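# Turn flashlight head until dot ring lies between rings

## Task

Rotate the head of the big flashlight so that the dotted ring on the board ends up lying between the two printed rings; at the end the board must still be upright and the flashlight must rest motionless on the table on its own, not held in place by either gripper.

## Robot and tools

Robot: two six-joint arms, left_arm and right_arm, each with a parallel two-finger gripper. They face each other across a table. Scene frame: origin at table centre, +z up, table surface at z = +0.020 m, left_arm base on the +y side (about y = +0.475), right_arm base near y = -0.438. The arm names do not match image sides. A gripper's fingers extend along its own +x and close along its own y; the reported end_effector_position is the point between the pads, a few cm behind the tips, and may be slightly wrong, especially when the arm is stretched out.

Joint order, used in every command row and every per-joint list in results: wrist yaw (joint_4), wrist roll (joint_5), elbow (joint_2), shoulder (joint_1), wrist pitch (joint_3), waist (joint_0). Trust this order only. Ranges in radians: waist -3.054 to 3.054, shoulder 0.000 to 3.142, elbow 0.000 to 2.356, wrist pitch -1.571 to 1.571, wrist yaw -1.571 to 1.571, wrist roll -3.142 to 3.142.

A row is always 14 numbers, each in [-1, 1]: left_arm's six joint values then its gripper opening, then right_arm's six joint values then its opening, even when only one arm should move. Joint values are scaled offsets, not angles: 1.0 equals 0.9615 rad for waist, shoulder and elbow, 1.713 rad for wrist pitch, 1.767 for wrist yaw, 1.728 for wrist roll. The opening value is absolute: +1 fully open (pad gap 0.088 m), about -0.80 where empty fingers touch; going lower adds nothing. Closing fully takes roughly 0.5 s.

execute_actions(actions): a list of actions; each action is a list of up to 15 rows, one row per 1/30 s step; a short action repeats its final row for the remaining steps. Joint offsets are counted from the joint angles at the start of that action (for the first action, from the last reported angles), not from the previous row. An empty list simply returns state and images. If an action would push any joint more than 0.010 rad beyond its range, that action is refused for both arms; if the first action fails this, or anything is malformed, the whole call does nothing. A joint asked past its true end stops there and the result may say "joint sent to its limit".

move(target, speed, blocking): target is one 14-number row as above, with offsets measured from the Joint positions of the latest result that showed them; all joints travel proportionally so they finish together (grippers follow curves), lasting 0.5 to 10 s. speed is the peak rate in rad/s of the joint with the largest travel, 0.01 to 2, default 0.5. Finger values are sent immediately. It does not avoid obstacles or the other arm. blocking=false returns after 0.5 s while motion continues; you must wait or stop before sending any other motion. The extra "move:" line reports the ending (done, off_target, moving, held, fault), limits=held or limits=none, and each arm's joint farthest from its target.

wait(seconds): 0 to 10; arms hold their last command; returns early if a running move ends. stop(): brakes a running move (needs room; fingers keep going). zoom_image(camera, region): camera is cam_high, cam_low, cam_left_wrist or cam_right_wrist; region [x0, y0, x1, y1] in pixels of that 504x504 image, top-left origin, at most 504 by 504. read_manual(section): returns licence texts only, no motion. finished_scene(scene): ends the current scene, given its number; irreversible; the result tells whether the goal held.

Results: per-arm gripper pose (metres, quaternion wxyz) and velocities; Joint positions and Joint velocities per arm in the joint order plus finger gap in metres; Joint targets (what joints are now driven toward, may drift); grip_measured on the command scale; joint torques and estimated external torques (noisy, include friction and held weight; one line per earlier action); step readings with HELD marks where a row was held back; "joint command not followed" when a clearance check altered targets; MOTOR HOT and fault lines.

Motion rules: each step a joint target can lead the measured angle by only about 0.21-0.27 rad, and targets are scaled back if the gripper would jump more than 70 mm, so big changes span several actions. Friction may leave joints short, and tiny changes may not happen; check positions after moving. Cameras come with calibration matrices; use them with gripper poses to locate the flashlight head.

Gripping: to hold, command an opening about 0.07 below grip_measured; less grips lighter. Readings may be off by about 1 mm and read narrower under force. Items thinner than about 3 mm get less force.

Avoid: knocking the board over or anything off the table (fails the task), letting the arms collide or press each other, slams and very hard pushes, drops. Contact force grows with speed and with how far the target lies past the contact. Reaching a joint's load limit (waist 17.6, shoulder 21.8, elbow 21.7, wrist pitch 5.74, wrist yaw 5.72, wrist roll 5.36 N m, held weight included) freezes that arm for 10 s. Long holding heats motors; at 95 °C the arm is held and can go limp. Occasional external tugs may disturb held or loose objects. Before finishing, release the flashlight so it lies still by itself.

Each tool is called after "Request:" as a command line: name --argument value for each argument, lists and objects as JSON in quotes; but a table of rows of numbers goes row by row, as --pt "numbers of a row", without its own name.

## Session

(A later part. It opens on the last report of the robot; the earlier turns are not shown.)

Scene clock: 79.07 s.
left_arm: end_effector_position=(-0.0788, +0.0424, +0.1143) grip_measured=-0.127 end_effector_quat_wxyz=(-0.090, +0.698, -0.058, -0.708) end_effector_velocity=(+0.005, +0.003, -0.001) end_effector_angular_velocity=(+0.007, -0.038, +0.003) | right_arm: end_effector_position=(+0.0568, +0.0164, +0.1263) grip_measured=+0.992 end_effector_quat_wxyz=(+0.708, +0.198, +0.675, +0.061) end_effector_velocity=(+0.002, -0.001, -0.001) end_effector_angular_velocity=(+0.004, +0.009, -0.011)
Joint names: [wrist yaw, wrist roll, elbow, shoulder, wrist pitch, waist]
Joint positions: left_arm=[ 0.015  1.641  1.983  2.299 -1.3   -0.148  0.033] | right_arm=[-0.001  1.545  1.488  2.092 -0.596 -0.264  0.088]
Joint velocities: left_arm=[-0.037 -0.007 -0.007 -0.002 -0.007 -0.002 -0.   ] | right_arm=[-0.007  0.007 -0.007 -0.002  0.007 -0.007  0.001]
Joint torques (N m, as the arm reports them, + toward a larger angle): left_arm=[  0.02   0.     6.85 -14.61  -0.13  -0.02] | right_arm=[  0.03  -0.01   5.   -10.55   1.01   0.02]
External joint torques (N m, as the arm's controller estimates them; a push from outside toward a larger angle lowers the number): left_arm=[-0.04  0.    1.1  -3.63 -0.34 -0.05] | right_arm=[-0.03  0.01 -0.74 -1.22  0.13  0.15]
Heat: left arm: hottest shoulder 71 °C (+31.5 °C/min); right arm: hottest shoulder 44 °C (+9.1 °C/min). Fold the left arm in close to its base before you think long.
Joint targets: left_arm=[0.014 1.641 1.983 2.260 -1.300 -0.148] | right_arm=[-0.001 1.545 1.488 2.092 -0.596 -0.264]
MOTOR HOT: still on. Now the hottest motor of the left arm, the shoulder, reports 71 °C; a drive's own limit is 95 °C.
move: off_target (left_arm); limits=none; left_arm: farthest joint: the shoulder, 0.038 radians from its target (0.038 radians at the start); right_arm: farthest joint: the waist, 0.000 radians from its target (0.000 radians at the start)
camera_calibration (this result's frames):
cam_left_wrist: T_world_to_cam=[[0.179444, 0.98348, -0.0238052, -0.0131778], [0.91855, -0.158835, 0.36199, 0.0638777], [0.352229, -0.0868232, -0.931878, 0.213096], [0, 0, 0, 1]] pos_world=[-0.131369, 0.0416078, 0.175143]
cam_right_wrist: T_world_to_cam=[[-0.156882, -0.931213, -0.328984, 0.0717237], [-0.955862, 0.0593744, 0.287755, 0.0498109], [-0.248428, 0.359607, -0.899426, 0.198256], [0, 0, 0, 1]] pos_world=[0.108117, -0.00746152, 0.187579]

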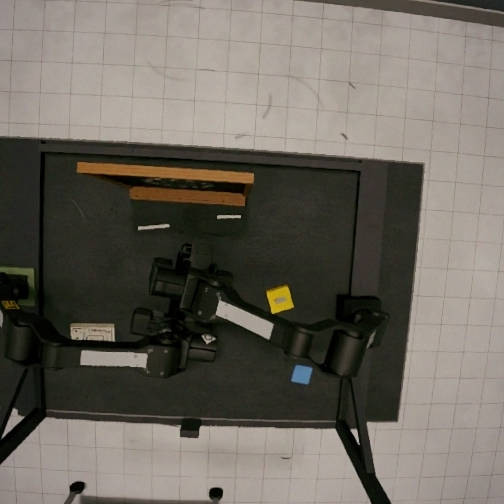

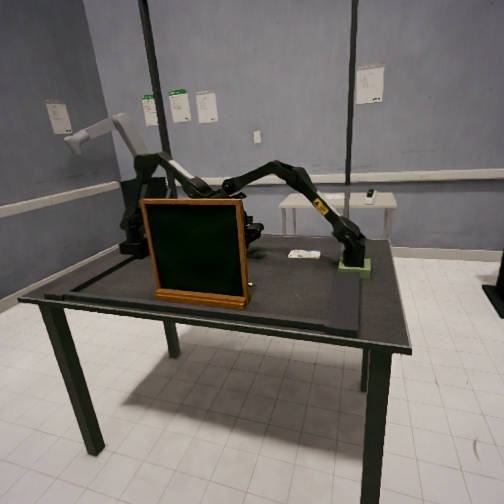

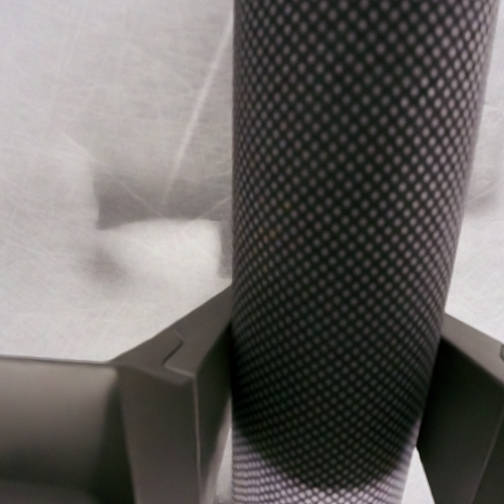

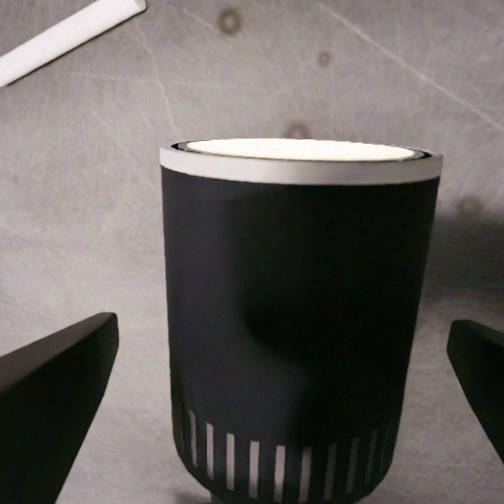

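Request:
move --target '[0,0,0,-0.04,0,0,-0.6, 0,0,0.64,0.35,-0.367,0,1]' --speed 0.9

Request:
move --target '[0,0,0,-0.04,0,0,-0.6, 0,0,0,0.01,0,0,0]'

Request:
move --target '[0,0,0,-0.04,0,0,-0.6, 0,0,-0.65,-0.355,0.367,0,0]' --speed 0.6

Request:
move --target '[0,0,0,-0.04,0,0,-0.6, 0,0,0,0,0,0,1]'

Request:
zoom_image --camera "cam_high" --region '[130,165,220,205]'

Scene clock: 85.07 s.
left_arm: end_effector_position=(-0.0787, +0.0425, +0.1142) grip_measured=-0.127 end_effector_quat_wxyz=(-0.090, +0.698, -0.057, -0.708) end_effector_velocity=(+0.003, +0.002, +0.000) end_effector_angular_velocity=(+0.004, -0.023, +0.004) | right_arm: end_effector_position=(+0.0584, +0.0236, +0.1275) grip_measured=+0.993 end_effector_quat_wxyz=(+0.705, +0.079, +0.703, -0.061) end_effector_velocity=(-0.001, -0.004, +0.002) end_effector_angular_velocity=(-0.015, +0.011, +0.005)
Joint names: [wrist yaw, wrist roll, elbow, shoulder, wrist pitch, waist]
Joint positions: left_arm=[ 0.015  1.641  1.982  2.299 -1.3   -0.148  0.033] | right_arm=[-0.001  1.545  2.088  2.411 -1.222 -0.264  0.088]
Joint velocities: left_arm=[-0.022 -0.007 -0.002 -0.002 -0.007 -0.002 -0.   ] | right_arm=[-0.007 -0.007  0.002 -0.002 -0.022 -0.002 -0.   ]
Joint torques (N m, as the arm reports them, + toward a larger angle): left_arm=[  0.05   0.03   6.84 -14.69  -0.11  -0.15] | right_arm=[  0.03   0.01   6.33 -10.42   0.25   0.02]
External joint torques (N m, as the arm's controller estimates them; a push from outside toward a larger angle lowers the number): left_arm=[-0.02  0.03  1.11 -3.75 -0.32 -0.15] | right_arm=[-0.02  0.01  0.81  0.54 -0.06 -0.06]
Heat: left arm: hottest shoulder 73 °C (+30.2 °C/min); right arm: hottest shoulder 44 °C (+9.1 °C/min). Fold the left arm in close to its base before you think long.
Joint targets: left_arm=[0.015 1.641 1.983 2.260 -1.300 -0.148] | right_arm=[-0.001 1.545 2.103 2.429 -1.224 -0.264]
MOTOR HOT: still on. Now the hottest motor of the left arm, the shoulder, reports 73 °C; a drive's own limit is 95 °C.
move: off_target (left_arm, right_arm); limits=none; left_arm: farthest joint: the shoulder, 0.038 radians from its target (0.038 radians at the start); right_arm: farthest joint: the shoulder, 0.017 radians from its target (0.337 radians at the start)
camera_calibration (this result's frames):
cam_left_wrist: T_world_to_cam=[[0.179445, 0.983489, -0.0234242, -0.0133141], [0.918531, -0.158972, 0.361979, 0.0639193], [0.352278, -0.0864712, -0.931892, 0.213004], [0, 0, 0, 1]] pos_world=[-0.131359, 0.0416744, 0.175047]
cam_right_wrist: T_world_to_cam=[[-0.169276, -0.985523, 0.00948029, 0.0379127], [-0.932163, 0.163219, 0.32316, 0.0422509], [-0.320029, 0.0458661, -0.946297, 0.214739], [0, 0, 0, 1]] pos_world=[0.114525, 0.0206184, 0.189194]

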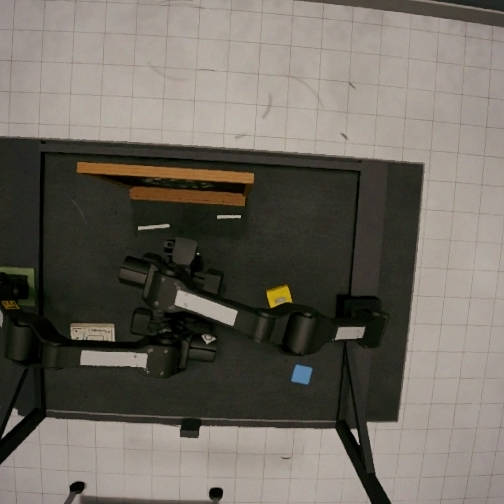

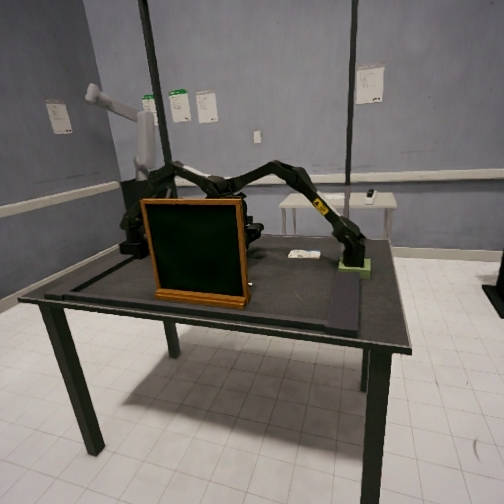

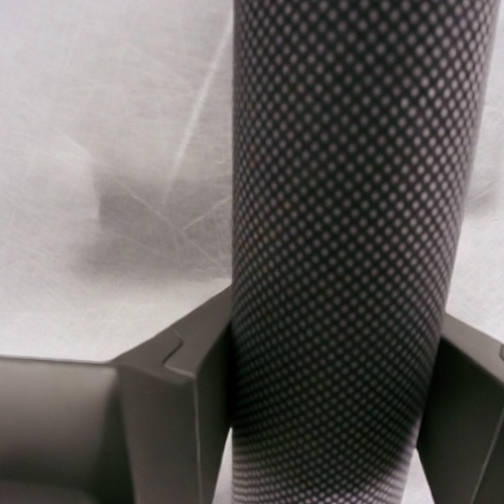

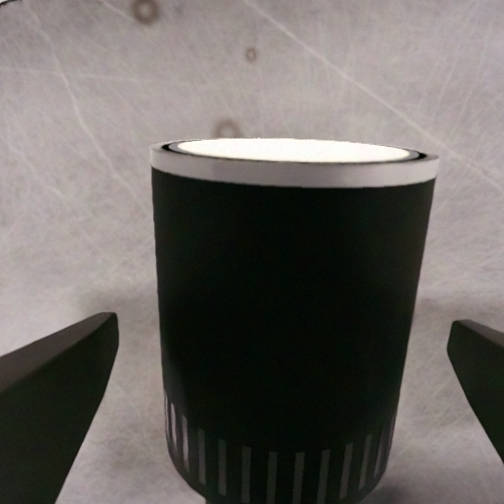

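Scene clock: 85.77 s.
left_arm: end_effector_position=(-0.0790, +0.0420, +0.1142) grip_measured=-0.127 end_effector_quat_wxyz=(-0.090, +0.698, -0.060, -0.708) end_effector_velocity=(+0.000, +0.002, +0.000) end_effector_angular_velocity=(+0.006, -0.009, +0.019) | right_arm: end_effector_position=(+0.0586, +0.0240, +0.1275) grip_measured=+0.320 end_effector_quat_wxyz=(+0.705, +0.080, +0.702, -0.060) end_effector_velocity=(-0.001, -0.003, -0.001) end_effector_angular_velocity=(-0.010, +0.010, +0.005)
Joint names: [wrist yaw, wrist roll, elbow, shoulder, wrist pitch, waist]
Joint positions: left_arm=[ 0.015  1.644  1.982  2.299 -1.297 -0.149  0.033] | right_arm=[-0.     1.545  2.088  2.411 -1.22  -0.264  0.055]
Joint velocities: left_arm=[-0.007 -0.022 -0.002 -0.002 -0.007 -0.002 -0.   ] | right_arm=[-0.007 -0.007 -0.007 -0.002 -0.007 -0.002 -0.   ]
Joint torques (N m, as the arm reports them, + toward a larger angle): left_arm=[  0.06  -0.09   7.04 -14.77  -0.31  -0.11] | right_arm=[  0.03   0.01   4.82 -11.32   0.28   0.02]
External joint torques (N m, as the arm's controller estimates them; a push from outside toward a larger angle lowers the number): left_arm=[-0.01 -0.09  1.33 -3.87 -0.51 -0.14] | right_arm=[-0.03  0.01 -0.69 -0.4  -0.04  0.02]
Heat: left arm: hottest shoulder 73 °C (+30.3 °C/min); right arm: hottest shoulder 44 °C (+9.1 °C/min). Fold the left arm in close to its base before you think long.
Joint targets: left_arm=[0.015 1.641 1.982 2.260 -1.299 -0.148] | right_arm=[-0.000 1.545 2.088 2.421 -1.221 -0.264]
MOTOR HOT: still on. Now the hottest motor of the left arm, the shoulder, reports 73 °C; a drive's own limit is 95 °C.
move: off_target (left_arm); limits=none; left_arm: farthest joint: the shoulder, 0.038 radians from its target (0.038 radians at the start); right_arm: farthest joint: the shoulder, 0.009 radians from its target (0.009 radians at the start)
camera_calibration (this result's frames):
cam_left_wrist: T_world_to_cam=[[0.182779, 0.982806, -0.0261592, -0.0121204], [0.918306, -0.161159, 0.361583, 0.0642392], [0.35115, -0.0901118, -0.931973, 0.213113], [0, 0, 0, 1]] pos_world=[-0.131611, 0.0414688, 0.175071]
cam_right_wrist: T_world_to_cam=[[-0.169293, -0.985536, 0.00759647, 0.0385664], [-0.932418, 0.162656, 0.322707, 0.0424079], [-0.319275, 0.0475489, -0.946468, 0.214716], [0, 0, 0, 1]] pos_world=[0.114625, 0.0209012, 0.189244]

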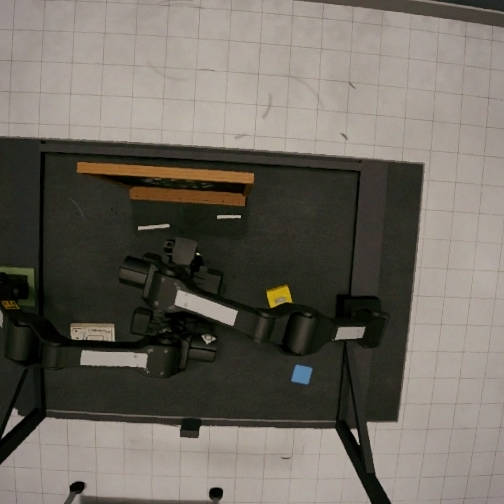

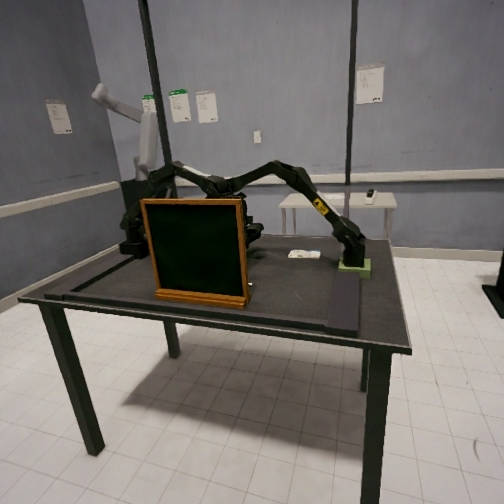

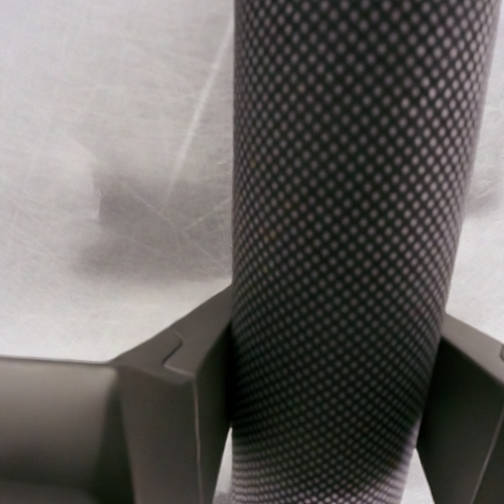

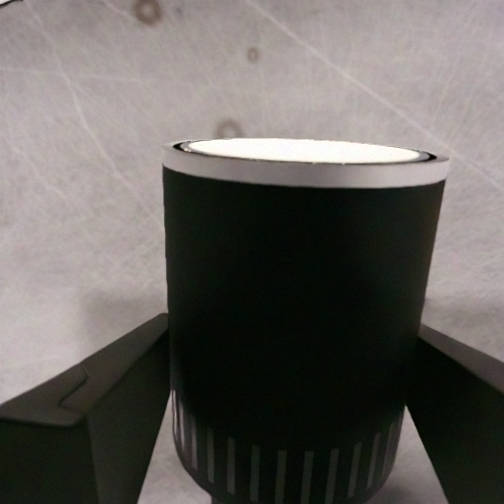

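Scene clock: 87.47 s.
left_arm: end_effector_position=(-0.0792, +0.0423, +0.1134) grip_measured=-0.127 end_effector_quat_wxyz=(-0.091, +0.698, -0.061, -0.708) end_effector_velocity=(+0.000, +0.002, +0.003) end_effector_angular_velocity=(+0.001, -0.008, +0.005) | right_arm: end_effector_position=(+0.0564, +0.0154, +0.1244) grip_measured=+0.320 end_effector_quat_wxyz=(+0.707, +0.198, +0.676, +0.060) end_effector_velocity=(+0.002, -0.001, +0.002) end_effector_angular_velocity=(+0.008, +0.002, +0.002)
Joint names: [wrist yaw, wrist roll, elbow, shoulder, wrist pitch, waist]
Joint positions: left_arm=[ 0.016  1.646  1.977  2.297 -1.292 -0.149  0.033] | right_arm=[-0.002  1.545  1.48   2.092 -0.589 -0.264  0.055]
Joint velocities: left_arm=[-0.007 -0.007 -0.002 -0.007 -0.007 -0.002 -0.   ] | right_arm=[-0.007 -0.007 -0.007 -0.007  0.007 -0.007  0.   ]
Joint torques (N m, as the arm reports them, + toward a larger angle): left_arm=[  0.02  -0.08   7.51 -14.79  -0.45  -0.14] | right_arm=[  0.07  -0.01   3.44 -13.43   0.85   0.01]
External joint torques (N m, as the arm's controller estimates them; a push from outside toward a larger angle lowers the number): left_arm=[-0.04 -0.08  1.73 -3.76 -0.66 -0.22] | right_arm=[ 0.02  0.01 -2.35 -4.01 -0.04  0.06]
Heat: left arm: hottest shoulder 73 °C (+28.5 °C/min); right arm: hottest shoulder 45 °C (+10.2 °C/min). Fold the left arm in close to its base before you think long.
Joint targets: left_arm=[0.015 1.644 1.982 2.260 -1.297 -0.149] | right_arm=[-0.000 1.545 1.464 2.070 -0.591 -0.264]
MOTOR HOT: still on. Now the hottest motor of the left arm, the shoulder, reports 73 °C; a drive's own limit is 95 °C.
move: off_target (left_arm, right_arm); limits=none; left_arm: farthest joint: the shoulder, 0.037 radians from its target (0.038 radians at the start); right_arm: farthest joint: the shoulder, 0.022 radians from its target (0.342 radians at the start)
camera_calibration (this result's frames):
cam_left_wrist: T_world_to_cam=[[0.184996, 0.982379, -0.0265905, -0.0121897], [0.918124, -0.16312, 0.361165, 0.0648593], [0.350464, -0.0912277, -0.932123, 0.21248], [0, 0, 0, 1]] pos_world=[-0.13176, 0.0419388, 0.174308]
cam_right_wrist: T_world_to_cam=[[-0.156948, -0.931689, -0.327603, 0.0698693], [-0.955489, 0.0593389, 0.288999, 0.0498619], [-0.249818, 0.358379, -0.899531, 0.196883], [0, 0, 0, 1]] pos_world=[0.107793, -0.00842108, 0.185582]

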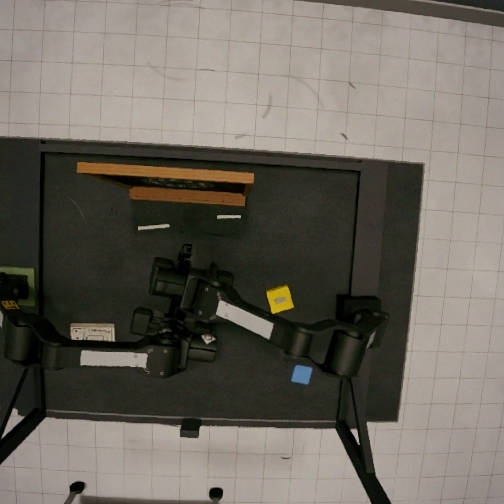

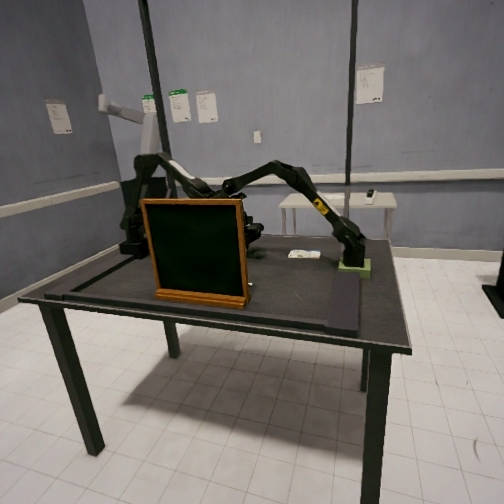

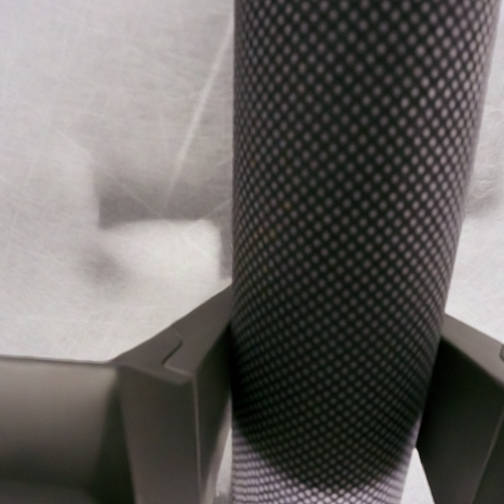

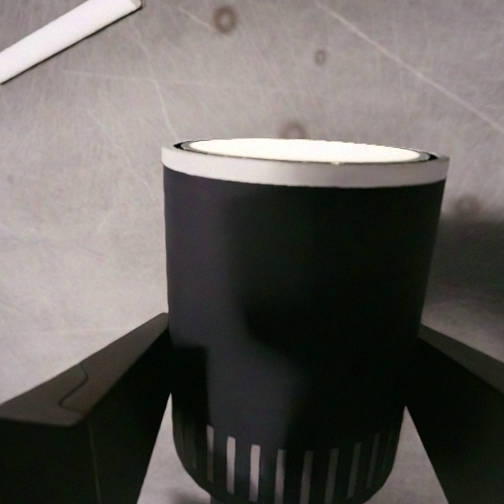

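Scene clock: 88.17 s.
left_arm: end_effector_position=(-0.0793, +0.0423, +0.1131) grip_measured=-0.127 end_effector_quat_wxyz=(-0.091, +0.698, -0.060, -0.708) end_effector_velocity=(+0.004, -0.002, +0.002) end_effector_angular_velocity=(-0.015, -0.021, +0.023) | right_arm: end_effector_position=(+0.0564, +0.0153, +0.1243) grip_measured=+0.992 end_effector_quat_wxyz=(+0.707, +0.198, +0.676, +0.060) end_effector_velocity=(+0.000, +0.001, +0.001) end_effector_angular_velocity=(+0.008, +0.002, +0.007)
Joint names: [wrist yaw, wrist roll, elbow, shoulder, wrist pitch, waist]
Joint positions: left_arm=[ 0.016  1.646  1.976  2.298 -1.292 -0.149  0.033] | right_arm=[-0.002  1.545  1.48   2.092 -0.59  -0.264  0.088]
Joint velocities: left_arm=[-0.022 -0.022 -0.002 -0.007  0.007  0.002  0.   ] | right_arm=[-0.007 -0.007 -0.002 -0.002  0.007 -0.002  0.001]
Joint torques (N m, as the arm reports them, + toward a larger angle): left_arm=[  0.05   0.     6.95 -14.72  -0.16  -0.14] | right_arm=[  0.03   0.     4.92 -10.79   1.03   0.03]
External joint torques (N m, as the arm's controller estimates them; a push from outside toward a larger angle lowers the number): left_arm=[-0.02 -0.01  1.18 -3.68 -0.36 -0.15] | right_arm=[-0.02  0.01 -0.8  -1.46  0.16  0.03]
Heat: left arm: hottest shoulder 73 °C (+28.1 °C/min); right arm: hottest shoulder 45 °C (+10.0 °C/min). Fold the left arm in close to its base before you think long.
Joint targets: left_arm=[0.016 1.646 1.977 2.259 -1.292 -0.149] | right_arm=[-0.002 1.545 1.480 2.092 -0.589 -0.264]
MOTOR HOT: still on. Now the hottest motor of the left arm, the shoulder, reports 73 °C; a drive's own limit is 95 °C.
move: off_target (left_arm); limits=none; left_arm: farthest joint: the shoulder, 0.039 radians from its target (0.039 radians at the start); right_arm: farthest joint: the wrist pitch, 0.001 radians from its target (0.000 radians at the start)
camera_calibration (this result's frames):
cam_left_wrist: T_world_to_cam=[[0.184946, 0.982398, -0.0262447, -0.0122584], [0.918382, -0.163265, 0.360442, 0.065167], [0.349813, -0.090765, -0.932412, 0.212248], [0, 0, 0, 1]] pos_world=[-0.131828, 0.0419468, 0.174092]
cam_right_wrist: T_world_to_cam=[[-0.156976, -0.93181, -0.327243, 0.069745], [-0.955464, 0.0594464, 0.289058, 0.0498482], [-0.249894, 0.358044, -0.899643, 0.196902], [0, 0, 0, 1]] pos_world=[0.107781, -0.00847398, 0.185556]

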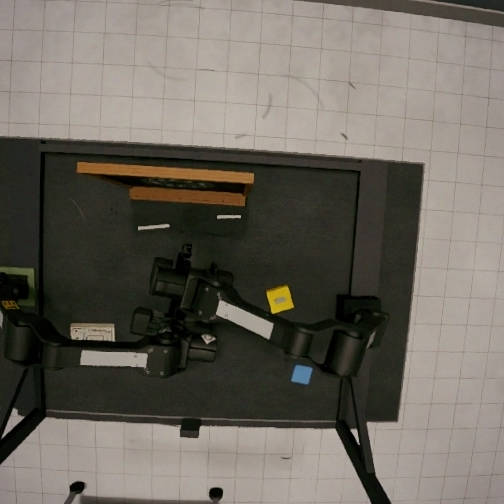

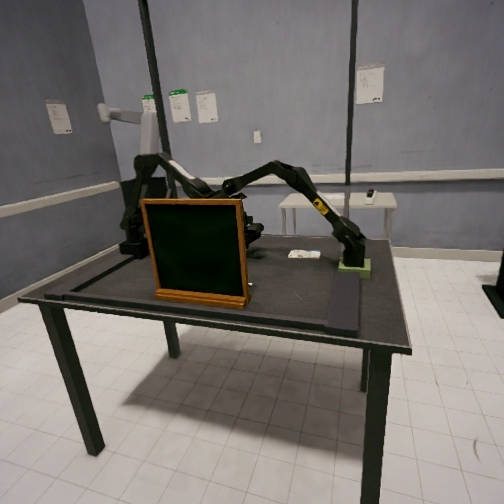

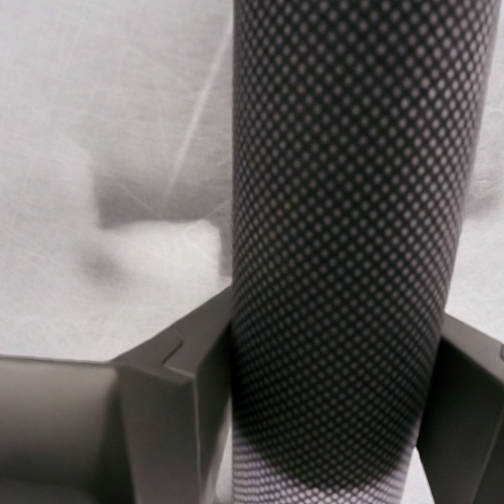

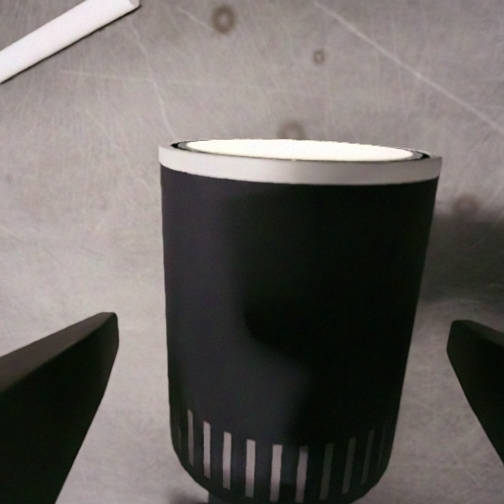

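Region (130, 165, 220, 205) of cam_high's 504x504 image, scaled by 5.600, with more detail than that image has.

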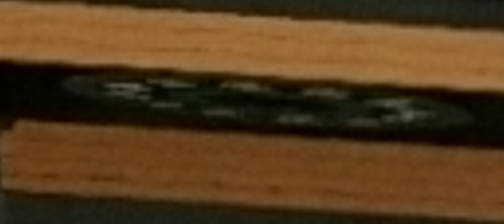

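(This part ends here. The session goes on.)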